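# Flip the top stock card onto its matching pile

## Task

Lift the uppermost card from the face-down stock, flip it so its face shows, and set it on the single pile whose top card has the opposite colour and a value exactly one greater, touching only that pile. Disturb nothing else and leave no other cards on the stacks. Cards are stiff plywood tiles. The result only counts if it stays put without the robot holding it, and nothing the robot is touching at the end may sink once released.

## Robot and tools

Robot: two FANUC CRX arms, named left_arm and right_arm, each with a Robotiq 140 mm two-finger gripper. The names do not refer to image sides. left_arm's base sits at (+0.013, +0.347, 0) m and right_arm's at (-0.027, -0.350, 0) m, both turned very slightly about z.

Frame: one shared scene frame. Origin on the table top midway between the arms, +x out over the table, +z up, left_arm on the +y side. Gripper poses in results are end_effector_position (metres) and end_effector_quat_wxyz. This point lies between the pads when they are shut. The fingers point along the gripper's +z and close along its y. Closed fingertips reach about 33 mm past that point, and open ones about 9 mm. Closing moves the tips roughly 24 mm further out, so keep that clearance above a surface. Printed hand positions can be off, more so at long reach.

execute_actions(actions, pictures). actions holds one item or nothing.
- [] only reports the current state.
- {"steps": N} with no rows is a wait: N up to 300 control steps of 1/30 s, counted from the last result, and your reply time is included.
- {"rows": [...], "steps": N} is a move of up to 15 steps (default 15), with 1 to 15 rows. Each row is used for one step and the final row repeats to fill the remaining steps.
- pictures (true/false) says whether camera images come back. They do unless you turn them off.

A row is one flat list for both arms: 18 numbers, each in [-1, 1]. First left_arm's 9, then right_arm's 9, and both blocks are always present.
- Each block starts with 6 joint numbers in this order: waist, shoulder, elbow, forearm roll, wrist pitch, wrist roll. They are offsets, not absolute angles, measured from the joint angles shown in the most recent result. In a second or later call within one reply, or before any result has shown angles, they are measured from where the arm is when the action begins. They are not measured from the previous row.
- Scale: 1.0 equals 1.983 rad for waist and shoulder, 2.38 rad for the elbow, and 2.975 rad for the three wrist joints.
- Sending all zeros does not hold still. It pulls the arm back to the reference angles.
- Joint ranges in rad: waist ±3.491, shoulder ±3.140, elbow -1.187 to 4.328, forearm roll ±3.316, wrist pitch ±3.140, wrist roll ±3.927. A request more than 0.010 rad beyond a range end is refused, and then nothing is sent. The true end may differ by ±0.010 rad. Requests past it are clipped, and the result may say "joint sent to its limit". That line can refer to an earlier move. If the line is absent, that does not prove there is room left.
- The last 3 numbers of each block are absolute gripper settings, not offsets.
  - position: +1 is fully open (140 mm), about -0.8 is where the pads touch, and -1 closes until something blocks the fingers.
  - force_limit: -1 is about 14 N, 0 about 60 N, +1 about 107 N, for parts up to 40 mm wide.
  - speed: -1 is about 30 mm/s, 0 about 140, +1 about 250.
  - To leave a gripper unchanged, repeat its previous three values. A 0 is a real command.

Motion limits: joint targets move at most 2.62 rad/s (waist, shoulder), 3.14 (elbow) or 3.93 (wrist joints). They take 0.5 s to reach full speed, and all joints of an arm are synchronised. Each target is kept within a lead of the measured angle: 0.805 rad (waist, shoulder), 0.966 (elbow), 1.21 (wrist joints). The targets are also scaled back if they would move the gripper more than 70 mm from where it is measured. Large moves therefore need several calls. Between calls the arms keep heading for the last row's target until they have nearly stopped or a step is HELD.

Result lines:
- The state line gives each gripper's pose.
- Joint positions (rad) and Joint velocities (rad/s) come in one block per arm.
- object_status: 0 moving, 1 blocked while opening, 2 blocked while closing (a grasp), 3 reached the target or pads met (a thin item might still be held). Close with -1 and confirm a 2 before lifting.
- position_measured is in counts, not linear in mm: 3 is fully open, 230 is pads touching.
- To squeeze harder while status is 2, raise force_limit and change position slightly, for example -1 to -0.98.
- "joint command not followed" means a clearance check changed or blocked joint targets. HELD marks steps whose row was not sent, wholly or partly.
- Flange force is an estimate of the outside force on the gripper, including held weight. It is noisy, especially during acceleration, and reads "no reading" near singularities.
- MOTOR HOT warns of heating from holding loads. OVER-TEMPERATURE FAULT means the brakes are on until the motors cool.

Cameras: cam_head_left, cam_head_right and cam_high are 896x504. cam_left_wrist and cam_right_wrist are 616x616 fisheye. Calibration matrices are given, with small per-scene offsets.

zoom_image(camera, region [x0,y0,x1,y1] in pixels, at most 504x504) shows a sharper crop of that camera's latest image. read_manual(section="licences") returns only licence text. finished_scene(scene) ends the current scene (pass its number), grades it irreversibly and gives the next task. Replying without any tool call ends everything.

Avoid:
- Load limits of 150 N m on the waist, shoulder and elbow, and 37.6 N m on the wrist joints, counting held weight. Hitting one causes a TORQUE FAULT.
- Any outside force of 150 N or more, which causes a FORCE FAULT. Either fault makes the arm go limp for 10 s and drops the rest of the call.
- Letting the arms collide or press on each other.
- Knocking cards off the table, dropping or slamming them, or pushing hard.
- Leaving a card supported only by the gripper, or leaving the gripper resting on something that sinks after release.
- Brief tugs on held parts or nudges to loose objects can happen, so grip firmly and check the result.

Each tool is called after "Emit:" as name([rows], argument=value, ...), one row to a line, values as JSON.

## Session

Emit:
execute_actions(actions=[])

Scene clock: 0.00 s of 4800.00 s.
left_arm: end_effector_position=(+0.3092, -0.2472, +0.2523) position_measured=3 object_status=3 end_effector_quat_wxyz=(+0.652, +0.739, +0.165, -0.050) | right_arm: end_effector_position=(+0.8665, -0.3955, +0.2896) position_measured=124 object_status=3 end_effector_quat_wxyz=(-0.124, +0.935, -0.242, +0.226)
Joint positions: left_arm=[-1.219  0.012 -0.85   2.708 -0.757  0.576] | right_arm=[ 0.034  0.857  1.231 -0.097 -1.432  0.997]
Joint velocities: left_arm=[ 0.    -0.    -0.     0.     0.    -0.001] | right_arm=[-0.001  0.001 -0.     0.001  0.    -0.001]
Flange force (N, the push that the arm receives, along the gripper's own x y z axes): no reading

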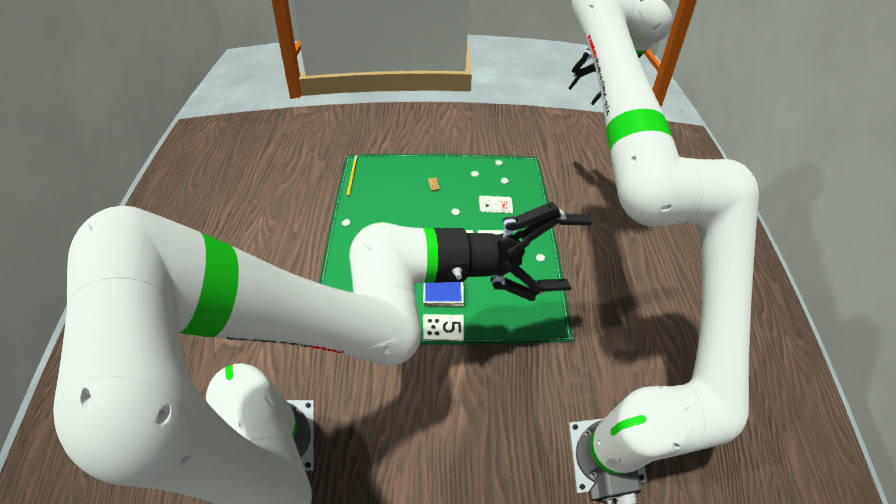

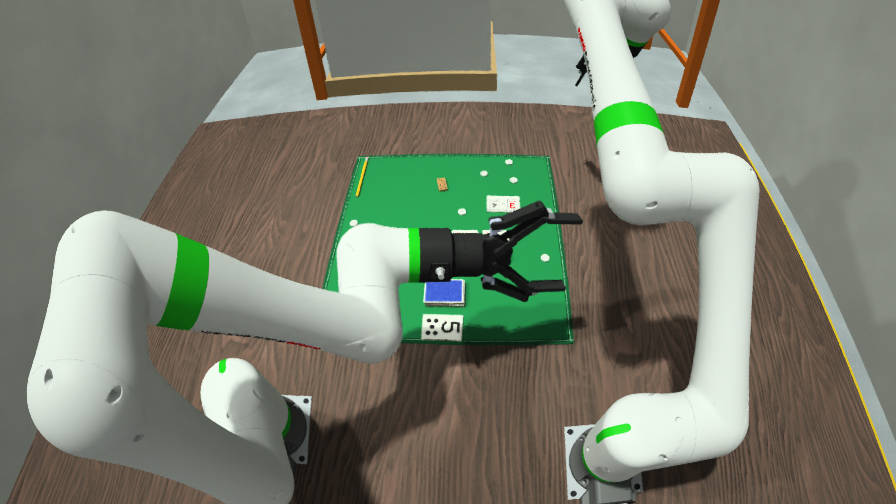

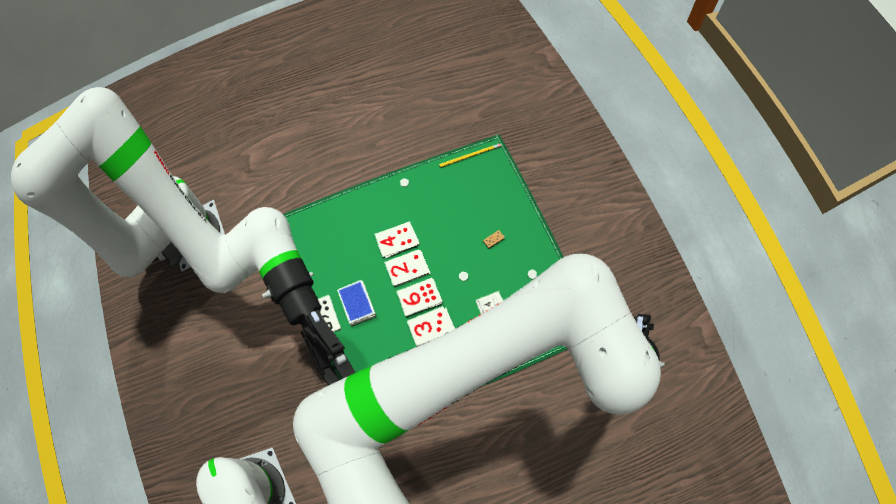

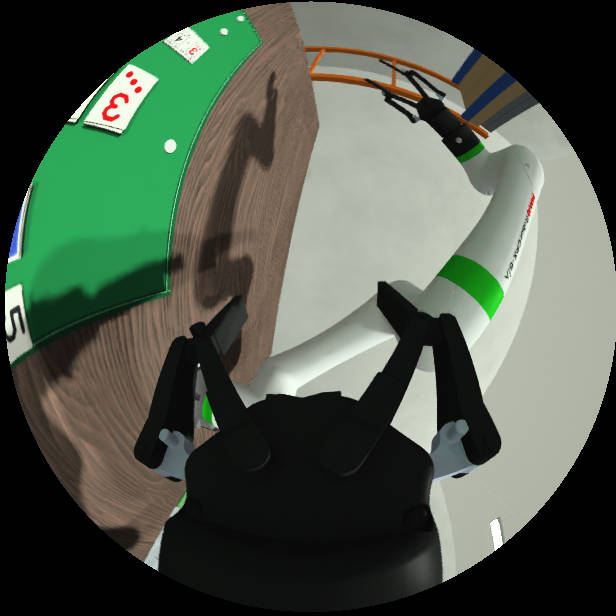

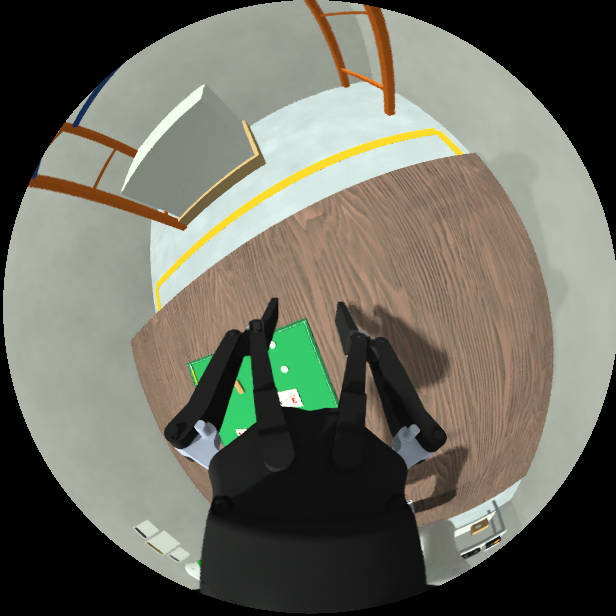

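Emit:
zoom_image(camera="cam_high", region=[300, 200, 500, 360])

Emit:
zoom_image(camera="cam_head_left", region=[400, 270, 500, 350])

Region (300, 200, 500, 360) of cam_high's 896x504 image, scaled by 2.520, with more detail than that image has; it fills the top 403 rows of this view, and the rest is white.

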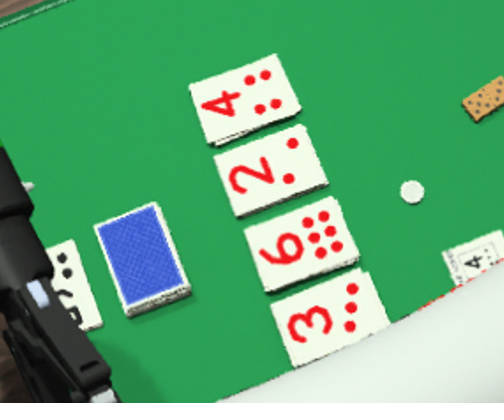

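Region (400, 270, 500, 350) of cam_head_left's 896x504 image, scaled by 5.040, with more detail than that image has; it fills the top 403 rows of this view, and the rest is white.

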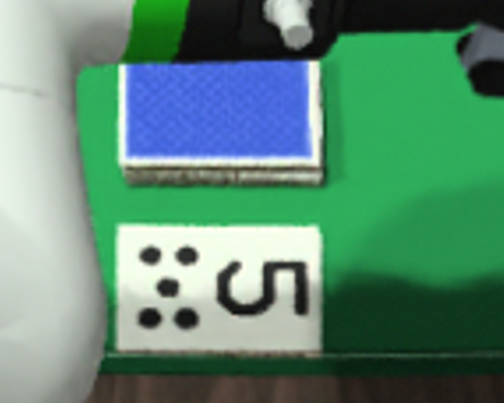

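Emit:
execute_actions([
  {"rows": [[0.2975,0,0,0,0,0,0.1,0,0,-0.2804,-0.4322,-0.5172,-0.4955,0.1452,-0.3351,0.5,0,0]], "steps": 15},
], pictures=false)

Emit:
execute_actions([
  {"steps": 20},
], pictures=false)

Scene clock: 56.30 s of 4800.00 s.
left_arm: end_effector_position=(+0.4747, -0.1303, +0.2523) position_measured=107 object_status=0 end_effector_quat_wxyz=(+0.652, +0.705, +0.276, +0.050) | right_arm: end_effector_position=(+0.7748, -0.3788, +0.3580) position_measured=66 object_status=3 end_effector_quat_wxyz=(-0.452, +0.701, -0.544, +0.086)
Joint positions: left_arm=[-0.913  0.012 -0.85   2.708 -0.757  0.576] | right_arm=[-0.235  0.447  0.676 -0.775 -1.223  0.515]
Joint velocities: left_arm=[ 0.752  0.    -0.     0.001  0.    -0.   ] | right_arm=[-0.668 -1.046 -1.571 -1.847  0.517 -1.188]
Flange force (N, the push that the arm receives, along the gripper's own x y z axes): left_arm=[2.9 0.0 -2.4] | right_arm=[4.7 -3.8 -5.7]
Steps of this call (steps 1 to 90: nothing new was sent; then 52.80 s passed at rest; steps 91 to 105: all 15 steps of this action). Readings (joint positions | what the end effector reports):
91: left_arm=[-1.219 0.012 -0.850 2.708 -0.757 0.576] | right_arm=[0.034 0.857 1.231 -0.097 -1.432 0.997] | left_arm position_measured=3 object_status=0 | right_arm position_measured=124 object_status=0
92: left_arm=[-1.215 0.012 -0.850 2.708 -0.757 0.576] | right_arm=[0.032 0.853 1.226 -0.104 -1.429 0.992] | left_arm position_measured=8 object_status=0 | right_arm position_measured=119 object_status=0
94: left_arm=[-1.190 0.012 -0.850 2.708 -0.757 0.576] | right_arm=[0.015 0.828 1.196 -0.142 -1.416 0.960] | left_arm position_measured=23 object_status=0 | right_arm position_measured=103 object_status=0
98: left_arm=[-1.091 0.012 -0.850 2.708 -0.757 0.576] | right_arm=[-0.067 0.708 1.052 -0.321 -1.353 0.815] | left_arm position_measured=54 object_status=0 | right_arm position_measured=73 object_status=0
105: the state above

Scene clock: 56.97 s of 4800.00 s.
left_arm: end_effector_position=(+0.5898, +0.0177, +0.2523) position_measured=117 object_status=3 end_effector_quat_wxyz=(+0.638, +0.659, +0.372, +0.142) | right_arm: end_effector_position=(+0.6637, -0.3855, +0.4652) position_measured=66 object_status=3 end_effector_quat_wxyz=(+0.685, -0.175, +0.685, +0.175)
Joint positions: left_arm=[-0.629  0.012 -0.85   2.708 -0.757  0.576] | right_arm=[-0.522  0.     0.    -1.571 -1.     0.   ]
Joint velocities: left_arm=[ 0.001  0.001 -0.    -0.    -0.     0.001] | right_arm=[-0.001 -0.001 -0.002 -0.001  0.    -0.003]
Flange force (N, the push that the arm receives, along the gripper's own x y z axes): left_arm=[3.3 -0.9 -3.4] | right_arm=[-5.2 5.0 -1.3]
Steps of this call (steps 1 to 20: the robot went on to your last target). Readings (joint positions | what the end effector reports):
1: left_arm=[-0.887 0.012 -0.850 2.708 -0.757 0.576] | right_arm=[-0.257 0.412 0.623 -0.837 -1.205 0.474] | left_arm position_measured=114 object_status=0 | right_arm position_measured=66 object_status=3
2: left_arm=[-0.862 0.012 -0.850 2.708 -0.757 0.576] | right_arm=[-0.280 0.377 0.570 -0.900 -1.188 0.434] | left_arm position_measured=117 object_status=0 | right_arm position_measured=66 object_status=3
4: left_arm=[-0.811 0.012 -0.850 2.708 -0.757 0.576] | right_arm=[-0.324 0.307 0.465 -1.024 -1.153 0.354] | left_arm position_measured=117 object_status=0 | right_arm position_measured=66 object_status=3
8: left_arm=[-0.710 0.012 -0.850 2.708 -0.757 0.576] | right_arm=[-0.414 0.168 0.254 -1.272 -1.084 0.194] | left_arm position_measured=117 object_status=3 | right_arm position_measured=66 object_status=3
20: the state above

Emit:
execute_actions([
  {"rows": [[0,0.0600,0.3387,-0.9103,-0.2148,-0.0118,0.1,0,0,0,0,0,0,0,0,0.5,0,0]], "steps": 15},
], pictures=false)

Emit:
execute_actions([
  {"steps": 50},
])

Scene clock: 60.30 s of 4800.00 s.
left_arm: end_effector_position=(+0.5497, -0.1228, +0.4305) position_measured=117 object_status=3 end_effector_quat_wxyz=(+0.713, +0.673, +0.111, +0.161) | right_arm: end_effector_position=(+0.6637, -0.3856, +0.4652) position_measured=66 object_status=3 end_effector_quat_wxyz=(+0.685, -0.175, +0.685, +0.175)
Joint positions: left_arm=[-0.629  0.046 -0.616  2.309 -0.943  0.566] | right_arm=[-0.522  0.     0.    -1.571 -1.     0.   ]
Joint velocities: left_arm=[ 0.001  0.08   0.541 -1.084 -0.427 -0.025] | right_arm=[ 0.     0.001  0.    -0.001  0.    -0.   ]
Flange force (N, the push that the arm receives, along the gripper's own x y z axes): left_arm=[2.6 1.3 -0.8] | right_arm=[-2.1 6.0 -7.0]
Steps of this call (steps 1 to 30: the robot went on to your last target; steps 31 to 85: nothing new was sent; steps 86 to 100: all 15 steps of this action). Readings (joint positions | what the end effector reports):
86: left_arm=[-0.629 0.012 -0.850 2.708 -0.758 0.576] | right_arm=[-0.522 0.000 0.000 -1.571 -1.000 0.000] | left_arm position_measured=117 object_status=3 | right_arm position_measured=66 object_status=3
87: left_arm=[-0.629 0.012 -0.846 2.702 -0.760 0.576] | right_arm=[-0.522 0.000 0.000 -1.571 -1.000 0.000] | left_arm position_measured=117 object_status=3 | right_arm position_measured=66 object_status=3
89: left_arm=[-0.629 0.016 -0.821 2.664 -0.781 0.575] | right_arm=[-0.522 0.000 0.000 -1.571 -1.000 0.000] | left_arm position_measured=117 object_status=3 | right_arm position_measured=66 object_status=3
93: left_arm=[-0.629 0.027 -0.745 2.545 -0.841 0.571] | right_arm=[-0.522 0.000 0.000 -1.571 -1.000 0.000] | left_arm position_measured=117 object_status=3 | right_arm position_measured=66 object_status=3
100: the state above

Scene clock: 61.97 s of 4800.00 s.
left_arm: end_effector_position=(+0.3544, -0.0111, +0.1605) position_measured=117 object_status=3 end_effector_quat_wxyz=(-0.001, -0.707, +0.707, -0.000) | right_arm: end_effector_position=(+0.6637, -0.3855, +0.4652) position_measured=66 object_status=3 end_effector_quat_wxyz=(+0.685, -0.175, +0.685, +0.175)
Joint positions: left_arm=[-0.629  0.131 -0.044  0.003 -1.396  0.541] | right_arm=[-0.522  0.     0.    -1.571 -1.     0.   ]
Joint velocities: left_arm=[ 0.002  0.005  0.024 -0.134 -0.019 -0.001] | right_arm=[ 0.  0.  0.  0. -0. -0.]
Flange force (N, the push that the arm receives, along the gripper's own x y z axes): left_arm=[-6.3 1.0 2.6] | right_arm=[-2.4 3.7 -4.9]
Steps of this call (steps 1 to 50: the robot went on to your last target). Readings (joint positions | what the end effector reports):
1: left_arm=[-0.629 0.049 -0.598 2.271 -0.958 0.565] | right_arm=[-0.522 0.000 0.000 -1.571 -1.000 0.000] | left_arm position_measured=117 object_status=3 | right_arm position_measured=66 object_status=3
2: left_arm=[-0.629 0.052 -0.579 2.233 -0.972 0.564] | right_arm=[-0.522 0.000 0.000 -1.571 -1.000 0.000] | left_arm position_measured=117 object_status=3 | right_arm position_measured=66 object_status=3
4: left_arm=[-0.629 0.057 -0.543 2.152 -1.001 0.563] | right_arm=[-0.522 0.000 0.000 -1.571 -1.000 0.000] | left_arm position_measured=117 object_status=3 | right_arm position_measured=66 object_status=3
8: left_arm=[-0.629 0.068 -0.471 1.975 -1.058 0.559] | right_arm=[-0.522 0.000 0.000 -1.571 -1.000 0.000] | left_arm position_measured=117 object_status=3 | right_arm position_measured=66 object_status=3
50: the state above
camera_calibration (this result's frames):
cam_left_wrist: T_world_to_cam=[[-0.994143, 0.105611, -0.0229415, 0.359903], [0.0865495, 0.905126, 0.41624, -0.0955092], [0.0647246, 0.411816, -0.908965, 0.298068], [0, 0, 0, 1]] pos_world=[0.346769, -0.0743113, 0.318945]
cam_right_wrist: T_world_to_cam=[[-0.504347, 0.860488, -0.0720782, 0.69578], [-0.369554, -0.139651, 0.918655, -0.218967], [0.780426, 0.489958, 0.388429, -0.323852], [0, 0, 0, 1]] pos_world=[0.522737, -0.470615, 0.3771]

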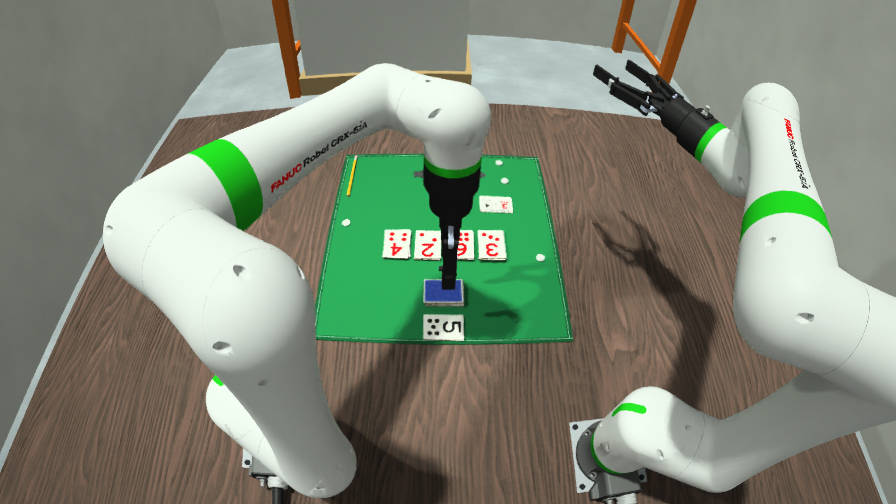

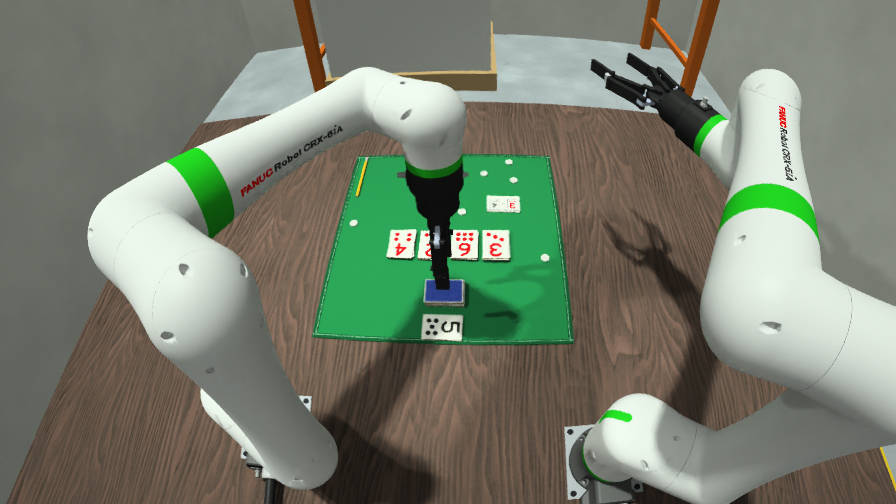

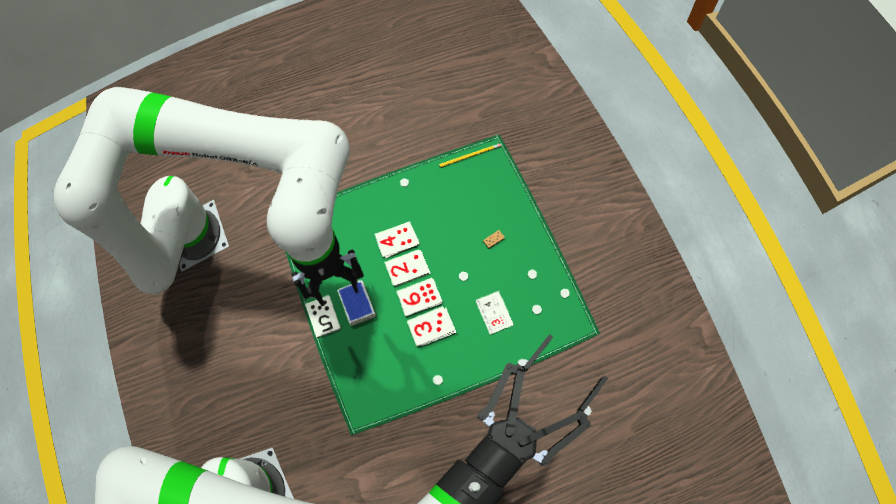

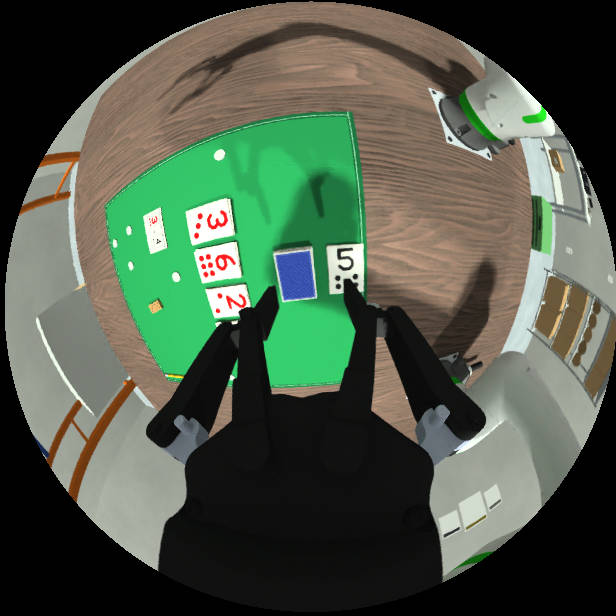

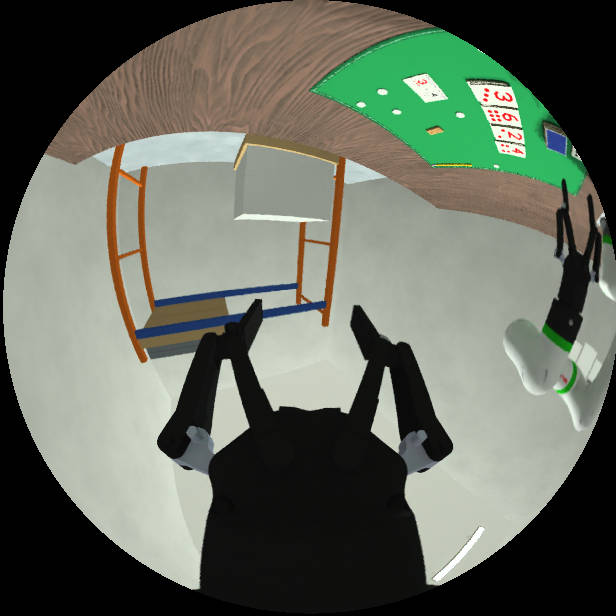

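Emit:
zoom_image(camera="cam_left_wrist", region=[250, 230, 376, 330])

Emit:
zoom_image(camera="cam_head_right", region=[410, 270, 480, 320])

Region (250, 230, 376, 330) of cam_left_wrist's 616x616 image, scaled by 4.000, with more detail than that image has; it fills the top 400 rows of this view, and the rest is white.

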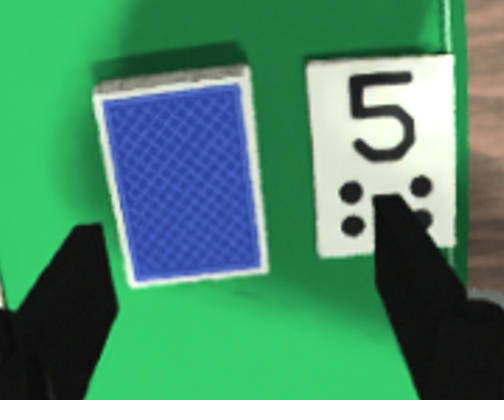

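Region (410, 270, 480, 320) of cam_head_right's 896x504 image, scaled by 7.200, with more detail than that image has; it fills the top 360 rows of this view, and the rest is white.

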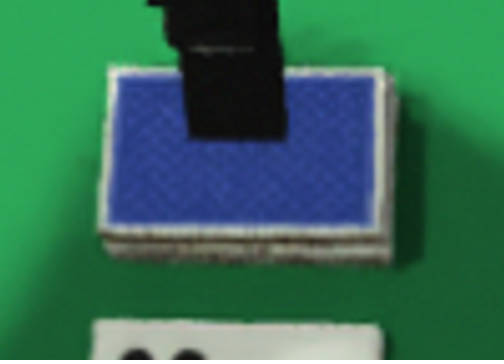

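Emit:
execute_actions([
  {"rows": [[0.0195,0.0486,-0.0439,-0.001,0.0676,-0.0130,0.1,0,0,0,0,0,0,0,0,0.5,0,0]], "steps": 15},
])

Emit:
zoom_image(camera="cam_left_wrist", region=[250, 230, 376, 350])

Emit:
zoom_image(camera="cam_head_right", region=[410, 260, 480, 320])

Scene clock: 89.77 s of 4800.00 s.
left_arm: end_effector_position=(+0.3821, -0.0041, +0.0701) position_measured=117 object_status=3 end_effector_quat_wxyz=(+0.000, -0.707, +0.708, +0.000) | right_arm: end_effector_position=(+0.6637, -0.3855, +0.4652) position_measured=66 object_status=3 end_effector_quat_wxyz=(+0.685, -0.175, +0.685, +0.175)
Joint positions: left_arm=[-0.591  0.227 -0.149 -0.    -1.195  0.502] | right_arm=[-0.522  0.     0.    -1.571 -1.     0.   ]
Joint velocities: left_arm=[-0.001 -0.001 -0.    -0.001  0.001  0.   ] | right_arm=[-0.001  0.001 -0.     0.    -0.     0.   ]
Flange force (N, the push that the arm receives, along the gripper's own x y z axes): left_arm=[-2.0 0.9 1.4] | right_arm=[-1.5 5.0 -6.3]
Steps of this call (steps 1 to 30: the robot went on to your last target; steps 31 to 90: nothing new was sent; then 24.30 s passed at rest; steps 91 to 105: all 15 steps of this action). Readings (joint positions | what the end effector reports):
91: left_arm=[-0.629 0.131 -0.044 0.000 -1.396 0.541] | right_arm=[-0.522 0.000 0.000 -1.571 -1.000 0.000] | left_arm position_measured=117 object_status=3 | right_arm position_measured=66 object_status=3
92: left_arm=[-0.629 0.134 -0.047 0.000 -1.391 0.539] | right_arm=[-0.522 0.000 0.000 -1.571 -1.000 0.000] | left_arm position_measured=117 object_status=3 | right_arm position_measured=66 object_status=3
94: left_arm=[-0.621 0.152 -0.067 0.000 -1.352 0.532] | right_arm=[-0.522 0.000 0.000 -1.571 -1.000 0.000] | left_arm position_measured=117 object_status=3 | right_arm position_measured=66 object_status=3
98: left_arm=[-0.596 0.214 -0.134 -0.000 -1.224 0.508] | right_arm=[-0.522 0.000 0.000 -1.571 -1.000 0.000] | left_arm position_measured=117 object_status=3 | right_arm position_measured=66 object_status=3
105: the state above
camera_calibration (this result's frames):
cam_left_wrist: T_world_to_cam=[[-0.994028, 0.106348, -0.0244622, 0.384615], [0.0864135, 0.904011, 0.418684, -0.0666979], [0.06664, 0.414069, -0.907803, 0.210462], [0, 0, 0, 1]] pos_world=[0.374056, -0.0677531, 0.228392]
cam_right_wrist: T_world_to_cam=[[-0.504352, 0.860482, -0.0721038, 0.695791], [-0.369564, -0.139633, 0.918654, -0.218953], [0.780417, 0.489972, 0.388427, -0.32384], [0, 0, 0, 1]] pos_world=[0.522737, -0.470616, 0.3771]

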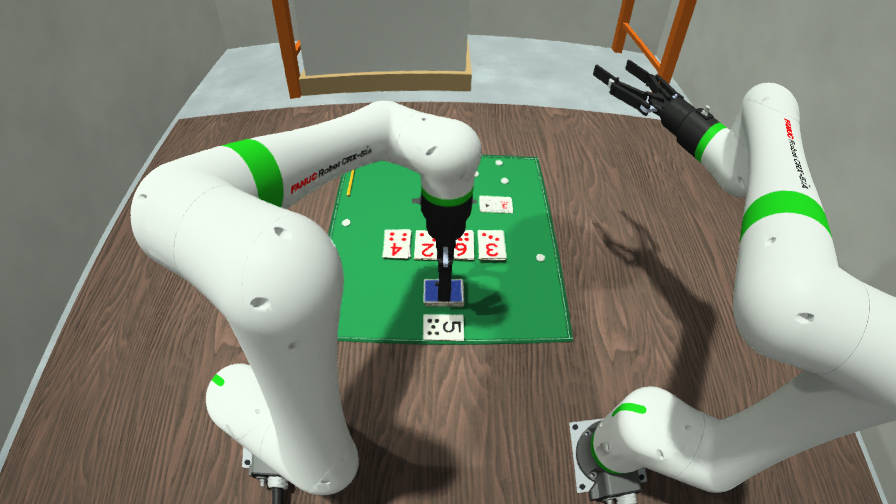

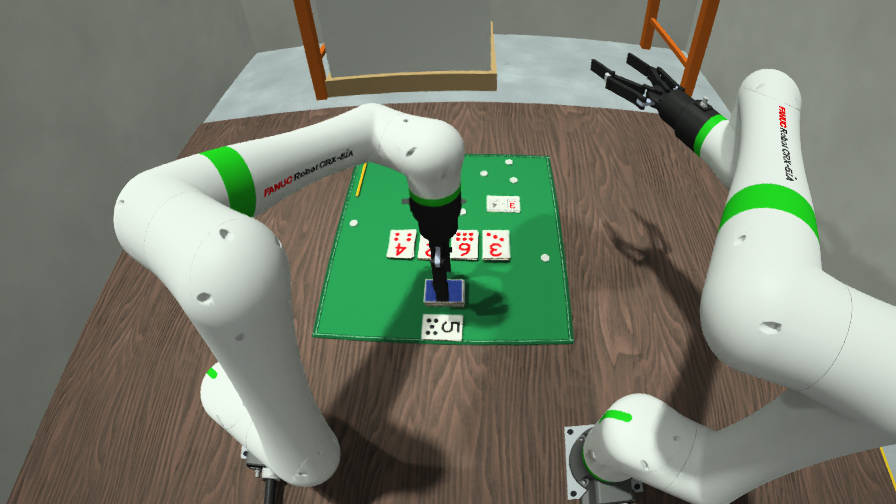

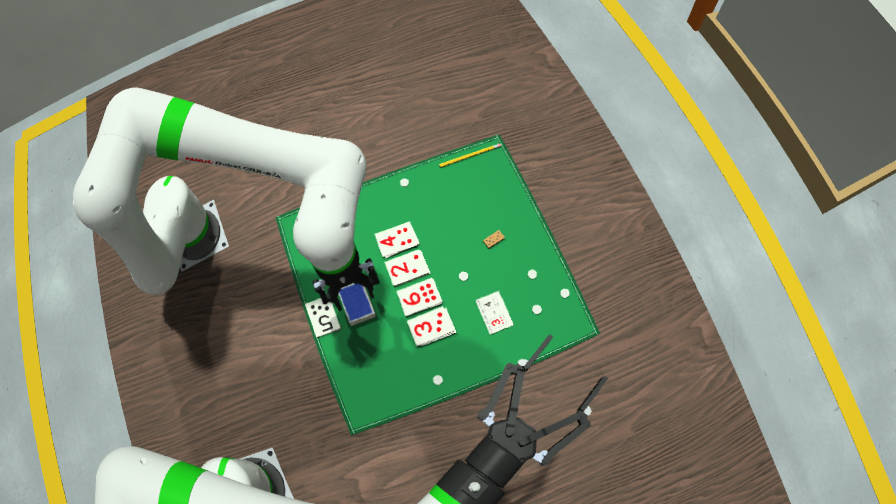

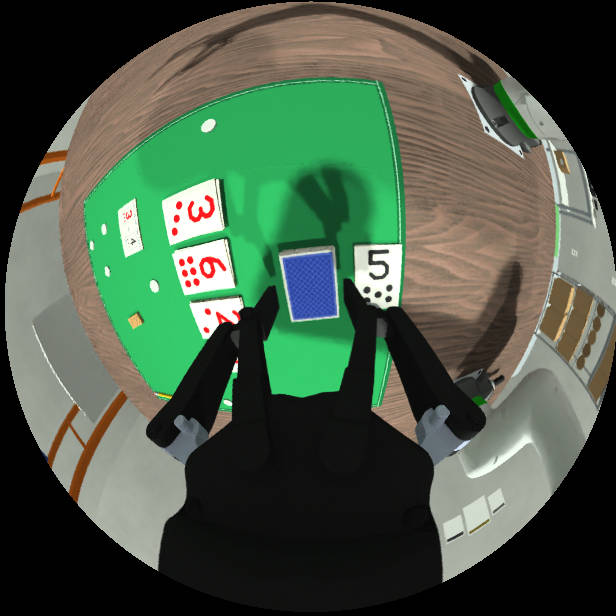

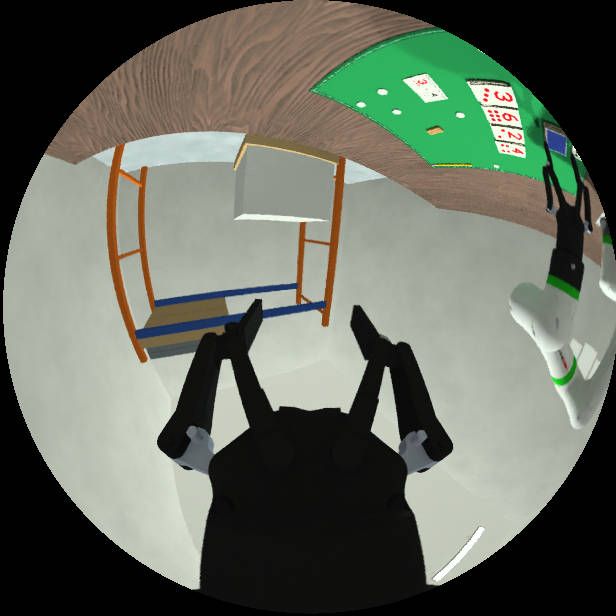

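Region (250, 230, 376, 350) of cam_left_wrist's 616x616 image, scaled by 4.000, with more detail than that image has; it fills the top 480 rows of this view, and the rest is white.

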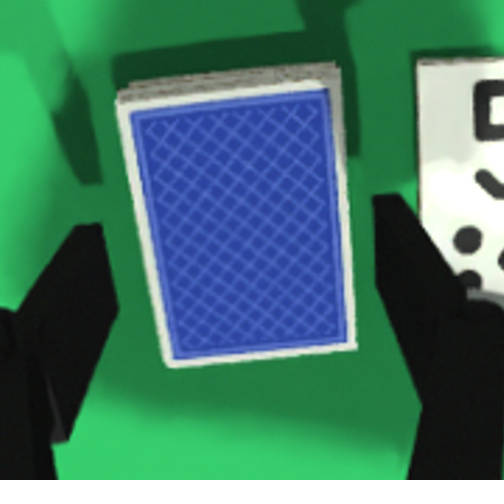

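Region (410, 260, 480, 320) of cam_head_right's 896x504 image, scaled by 7.200, with more detail than that image has; it fills the top 432 rows of this view, and the rest is white.

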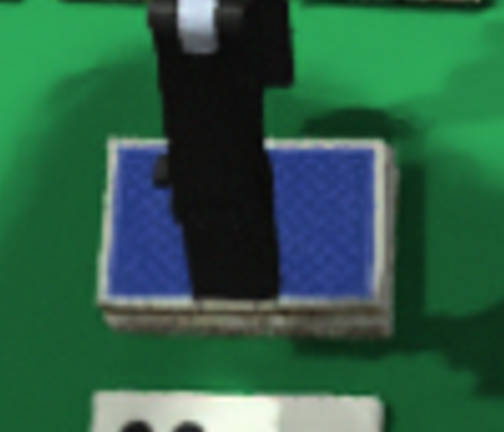

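Emit:
zoom_image(camera="cam_high", region=[335, 290, 385, 335])

Emit:
zoom_image(camera="cam_left_wrist", region=[270, 236, 350, 276])

Emit:
zoom_image(camera="cam_left_wrist", region=[150, 170, 260, 330])

Region (335, 290, 385, 335) of cam_high's 896x504 image, scaled by 10.080, with more detail than that image has; it fills the top 454 rows of this view, and the rest is white.

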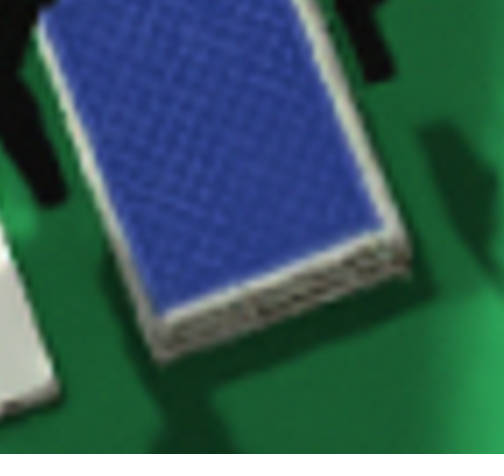

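Region (270, 236, 350, 276) of cam_left_wrist's 616x616 image, scaled by 6.300, with more detail than that image has.

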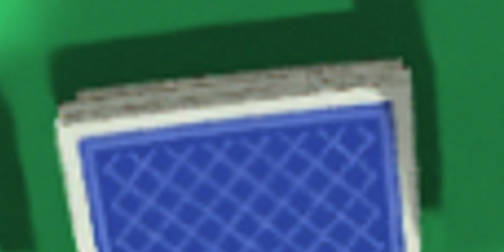

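Region (150, 170, 260, 330) of cam_left_wrist's 616x616 image, scaled by 3.150, with more detail than that image has; it fills the left 346 columns of this view, and the rest is white.

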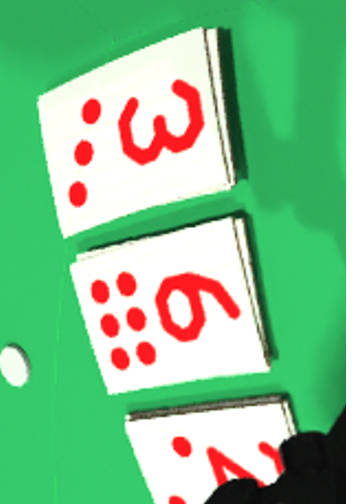

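Emit:
execute_actions([
  {"rows": [[-0.00035,0.0060,-0.0087,0,0.01096,0.0053,0.07,-1,0,0,0,0,0,0,0,0.5,0,0],[-0.00035,0.0060,-0.0087,0,0.01096,0.0053,0.07,-1,0,0,0,0,0,0,0,0.5,0,0],[-0.00035,0.0060,-0.0087,0,0.01096,0.0053,0.07,-1,0,0,0,0,0,0,0,0.5,0,0],[-0.00035,0.0060,-0.0087,0,0.01096,0.0053,0.07,-1,0,0,0,0,0,0,0,0.5,0,0],[-0.00035,0.0060,-0.0087,0,0.01096,0.0053,0.07,-1,0,0,0,0,0,0,0,0.5,0,0],[-0.00035,0.0060,-0.0087,0,0.01096,0.0053,0.07,-1,0,0,0,0,0,0,0,0.5,0,0],[-0.00035,0.0060,-0.0087,0,0.01096,0.0053,0.07,-1,0,0,0,0,0,0,0,0.5,0,0],[-0.00035,0.0060,-0.0087,0,0.01096,0.0053,-0.1,-1,-0.4,0,0,0,0,0,0,0.5,0,0]], "steps": 15},
])

Emit:
zoom_image(camera="cam_left_wrist", region=[250, 230, 376, 350])

Emit:
zoom_image(camera="cam_head_right", region=[410, 260, 480, 320])

Scene clock: 127.73 s of 4800.00 s.
left_arm: end_effector_position=(+0.3812, -0.0040, +0.0559) position_measured=141 object_status=0 end_effector_quat_wxyz=(-0.000, +0.712, -0.702, -0.000) | right_arm: end_effector_position=(+0.6637, -0.3855, +0.4652) position_measured=66 object_status=3 end_effector_quat_wxyz=(+0.685, -0.175, +0.685, +0.175)
Joint positions: left_arm=[-0.591  0.239 -0.17  -0.    -1.162  0.518] | right_arm=[-0.522  0.     0.    -1.571 -1.     0.   ]
Joint velocities: left_arm=[-0.    -0.    -0.    -0.001 -0.    -0.   ] | right_arm=[-0.     0.002 -0.    -0.001 -0.    -0.001]
Flange force (N, the push that the arm receives, along the gripper's own x y z axes): left_arm=[-3.0 2.1 2.6] | right_arm=[-1.9 5.7 -5.5]
Steps of this call (steps 1 to 15: the robot went on to your last target; steps 16 to 90: nothing new was sent; then 34.47 s passed at rest; steps 91 to 105: all 15 steps of this action). Readings (joint positions | what the end effector reports):
91: left_arm=[-0.591 0.227 -0.149 -0.000 -1.194 0.502] | right_arm=[-0.522 0.000 0.000 -1.571 -1.000 0.000] | left_arm position_measured=117 object_status=0 | right_arm position_measured=66 object_status=3
92: left_arm=[-0.591 0.229 -0.153 0.000 -1.188 0.505] | right_arm=[-0.522 0.000 0.000 -1.571 -1.000 0.000] | left_arm position_measured=119 object_status=0 | right_arm position_measured=66 object_status=3
94: left_arm=[-0.591 0.238 -0.168 0.000 -1.166 0.516] | right_arm=[-0.522 0.000 0.000 -1.571 -1.000 0.000] | left_arm position_measured=121 object_status=0 | right_arm position_measured=66 object_status=3
98: left_arm=[-0.591 0.239 -0.170 0.000 -1.163 0.518] | right_arm=[-0.522 0.000 0.000 -1.571 -1.000 0.000] | left_arm position_measured=121 object_status=0 | right_arm position_measured=66 object_status=3
105: the state above
camera_calibration (this result's frames):
cam_left_wrist: T_world_to_cam=[[-0.995522, 0.0913401, -0.0243482, 0.38395], [0.0728113, 0.905192, 0.41872, -0.055587], [0.0602858, 0.415073, -0.907789, 0.200084], [0, 0, 0, 1]] pos_world=[0.374215, -0.0678025, 0.214258]
cam_right_wrist: T_world_to_cam=[[-0.504354, 0.860484, -0.0720782, 0.69578], [-0.369552, -0.139654, 0.918655, -0.218969], [0.780422, 0.489964, 0.388429, -0.323847], [0, 0, 0, 1]] pos_world=[0.522736, -0.470614, 0.3771]

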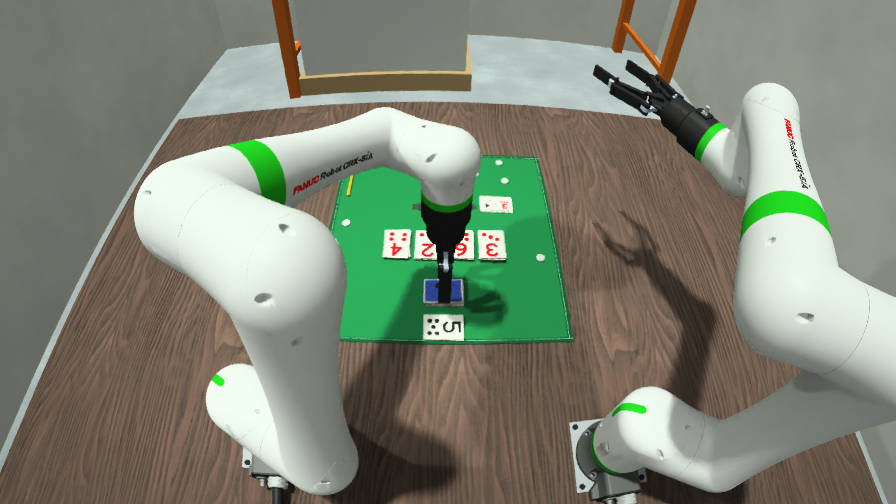

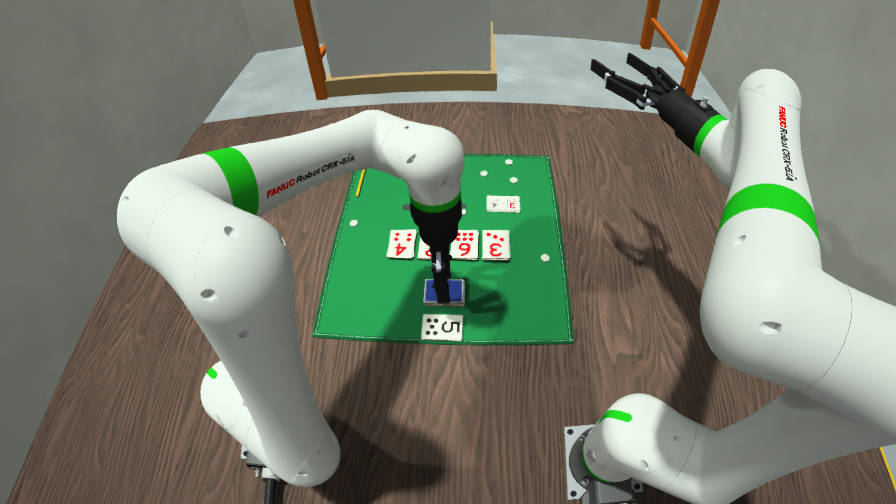

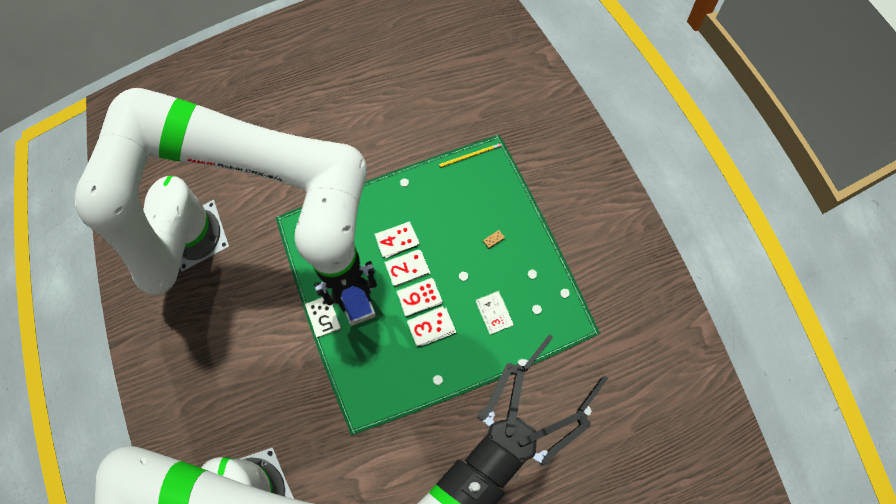

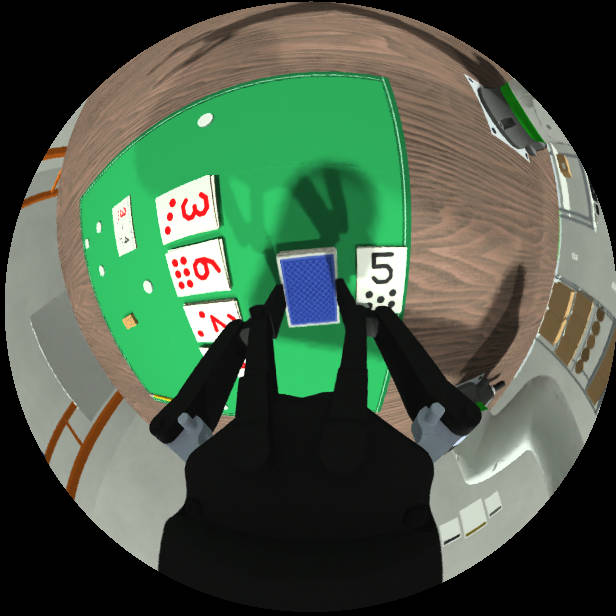

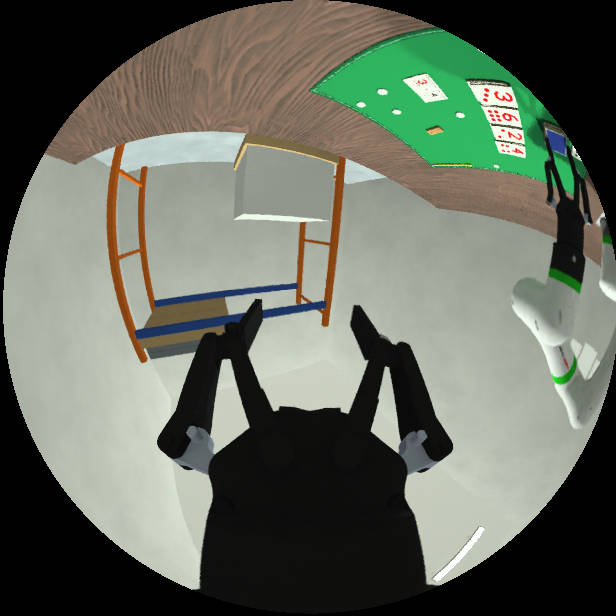

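Region (250, 230, 376, 350) of cam_left_wrist's 616x616 image, scaled by 4.000, with more detail than that image has; it fills the top 480 rows of this view, and the rest is white.

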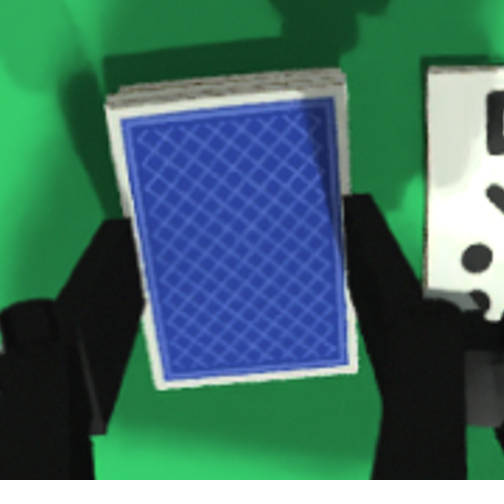

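Region (410, 260, 480, 320) of cam_head_right's 896x504 image, scaled by 7.200, with more detail than that image has; it fills the top 432 rows of this view, and the rest is white.

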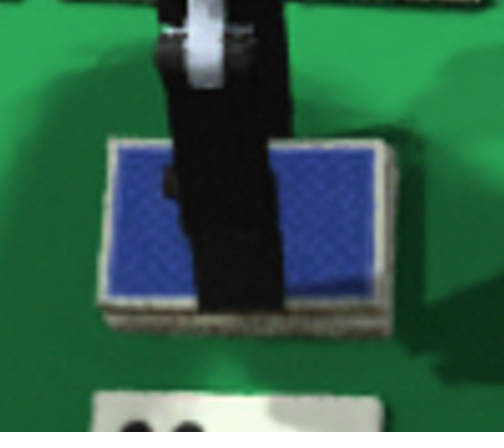

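Emit:
execute_actions([
  {"rows": [[0,0.000994,-0.001094,0,0.001538,0,-0.1,-1,-0.4,0,0,0,0,0,0,0.5,0,0]], "steps": 7},
], pictures=false)

Emit:
execute_actions([
  {"rows": [[0,0.000497,-0.000547,0,0.000769,0,-0.1,-1,-0.4,0,0,0,0,0,0,0.5,0,0]], "steps": 7},
], pictures=false)

Scene clock: 133.40 s of 4800.00 s.
left_arm: end_effector_position=(+0.3813, -0.0041, +0.0540) position_measured=141 object_status=3 end_effector_quat_wxyz=(-0.000, +0.712, -0.702, -0.000) | right_arm: end_effector_position=(+0.6637, -0.3855, +0.4652) position_measured=66 object_status=3 end_effector_quat_wxyz=(+0.685, -0.175, +0.685, +0.175)
Joint positions: left_arm=[-0.591  0.241 -0.172 -0.    -1.158  0.518] | right_arm=[-0.522  0.     0.    -1.571 -1.     0.   ]
Joint velocities: left_arm=[ 0.001 -0.    -0.001  0.001  0.    -0.   ] | right_arm=[ 0.    -0.002  0.     0.     0.    -0.002]
Flange force (N, the push that the arm receives, along the gripper's own x y z axes): left_arm=[0.4 -1.2 1.6] | right_arm=[-0.3 3.8 -4.0]
Steps of this call (steps 1 to 15: the robot went on to your last target; steps 16 to 90: nothing new was sent; then 2.43 s passed at rest; steps 91 to 97: all 7 steps of this action). Readings (joint positions | what the end effector reports):
91: left_arm=[-0.591 0.239 -0.170 -0.000 -1.162 0.518] | right_arm=[-0.522 0.000 0.000 -1.571 -1.000 0.000] | left_arm position_measured=141 object_status=3 | right_arm position_measured=66 object_status=3
92: left_arm=[-0.591 0.240 -0.171 -0.000 -1.159 0.518] | right_arm=[-0.522 0.000 0.000 -1.571 -1.000 0.000] | left_arm position_measured=141 object_status=3 | right_arm position_measured=66 object_status=3
94: left_arm=[-0.591 0.241 -0.172 -0.000 -1.158 0.518] | right_arm=[-0.522 0.000 0.000 -1.571 -1.000 0.000] | left_arm position_measured=141 object_status=3 | right_arm position_measured=66 object_status=3
97: the state above

Scene clock: 133.63 s of 4800.00 s.
left_arm: end_effector_position=(+0.3813, -0.0041, +0.0531) position_measured=141 object_status=3 end_effector_quat_wxyz=(-0.000, +0.712, -0.702, -0.000) | right_arm: end_effector_position=(+0.6637, -0.3855, +0.4652) position_measured=66 object_status=3 end_effector_quat_wxyz=(+0.685, -0.175, +0.685, +0.175)
Joint positions: left_arm=[-0.591  0.242 -0.173 -0.    -1.156  0.518] | right_arm=[-0.522  0.     0.    -1.571 -1.     0.   ]
Joint velocities: left_arm=[-0.    -0.001 -0.     0.001 -0.    -0.001] | right_arm=[ 0.     0.    -0.    -0.     0.    -0.001]
Flange force (N, the push that the arm receives, along the gripper's own x y z axes): left_arm=[-2.6 1.6 1.9] | right_arm=[-1.3 5.2 -7.3]
Steps of this call (steps 1 to 7: all 7 steps of this action). Readings (joint positions | what the end effector reports):
1: left_arm=[-0.591 0.241 -0.172 -0.000 -1.158 0.518] | right_arm=[-0.522 0.000 0.000 -1.571 -1.000 0.000] | left_arm position_measured=141 object_status=3 | right_arm position_measured=66 object_status=3
2: left_arm=[-0.591 0.241 -0.173 -0.000 -1.156 0.518] | right_arm=[-0.522 0.000 0.000 -1.571 -1.000 0.000] | left_arm position_measured=141 object_status=3 | right_arm position_measured=66 object_status=3
4: left_arm=[-0.591 0.242 -0.173 -0.000 -1.156 0.518] | right_arm=[-0.522 0.000 0.000 -1.571 -1.000 0.000] | left_arm position_measured=141 object_status=3 | right_arm position_measured=66 object_status=3
7: the state above


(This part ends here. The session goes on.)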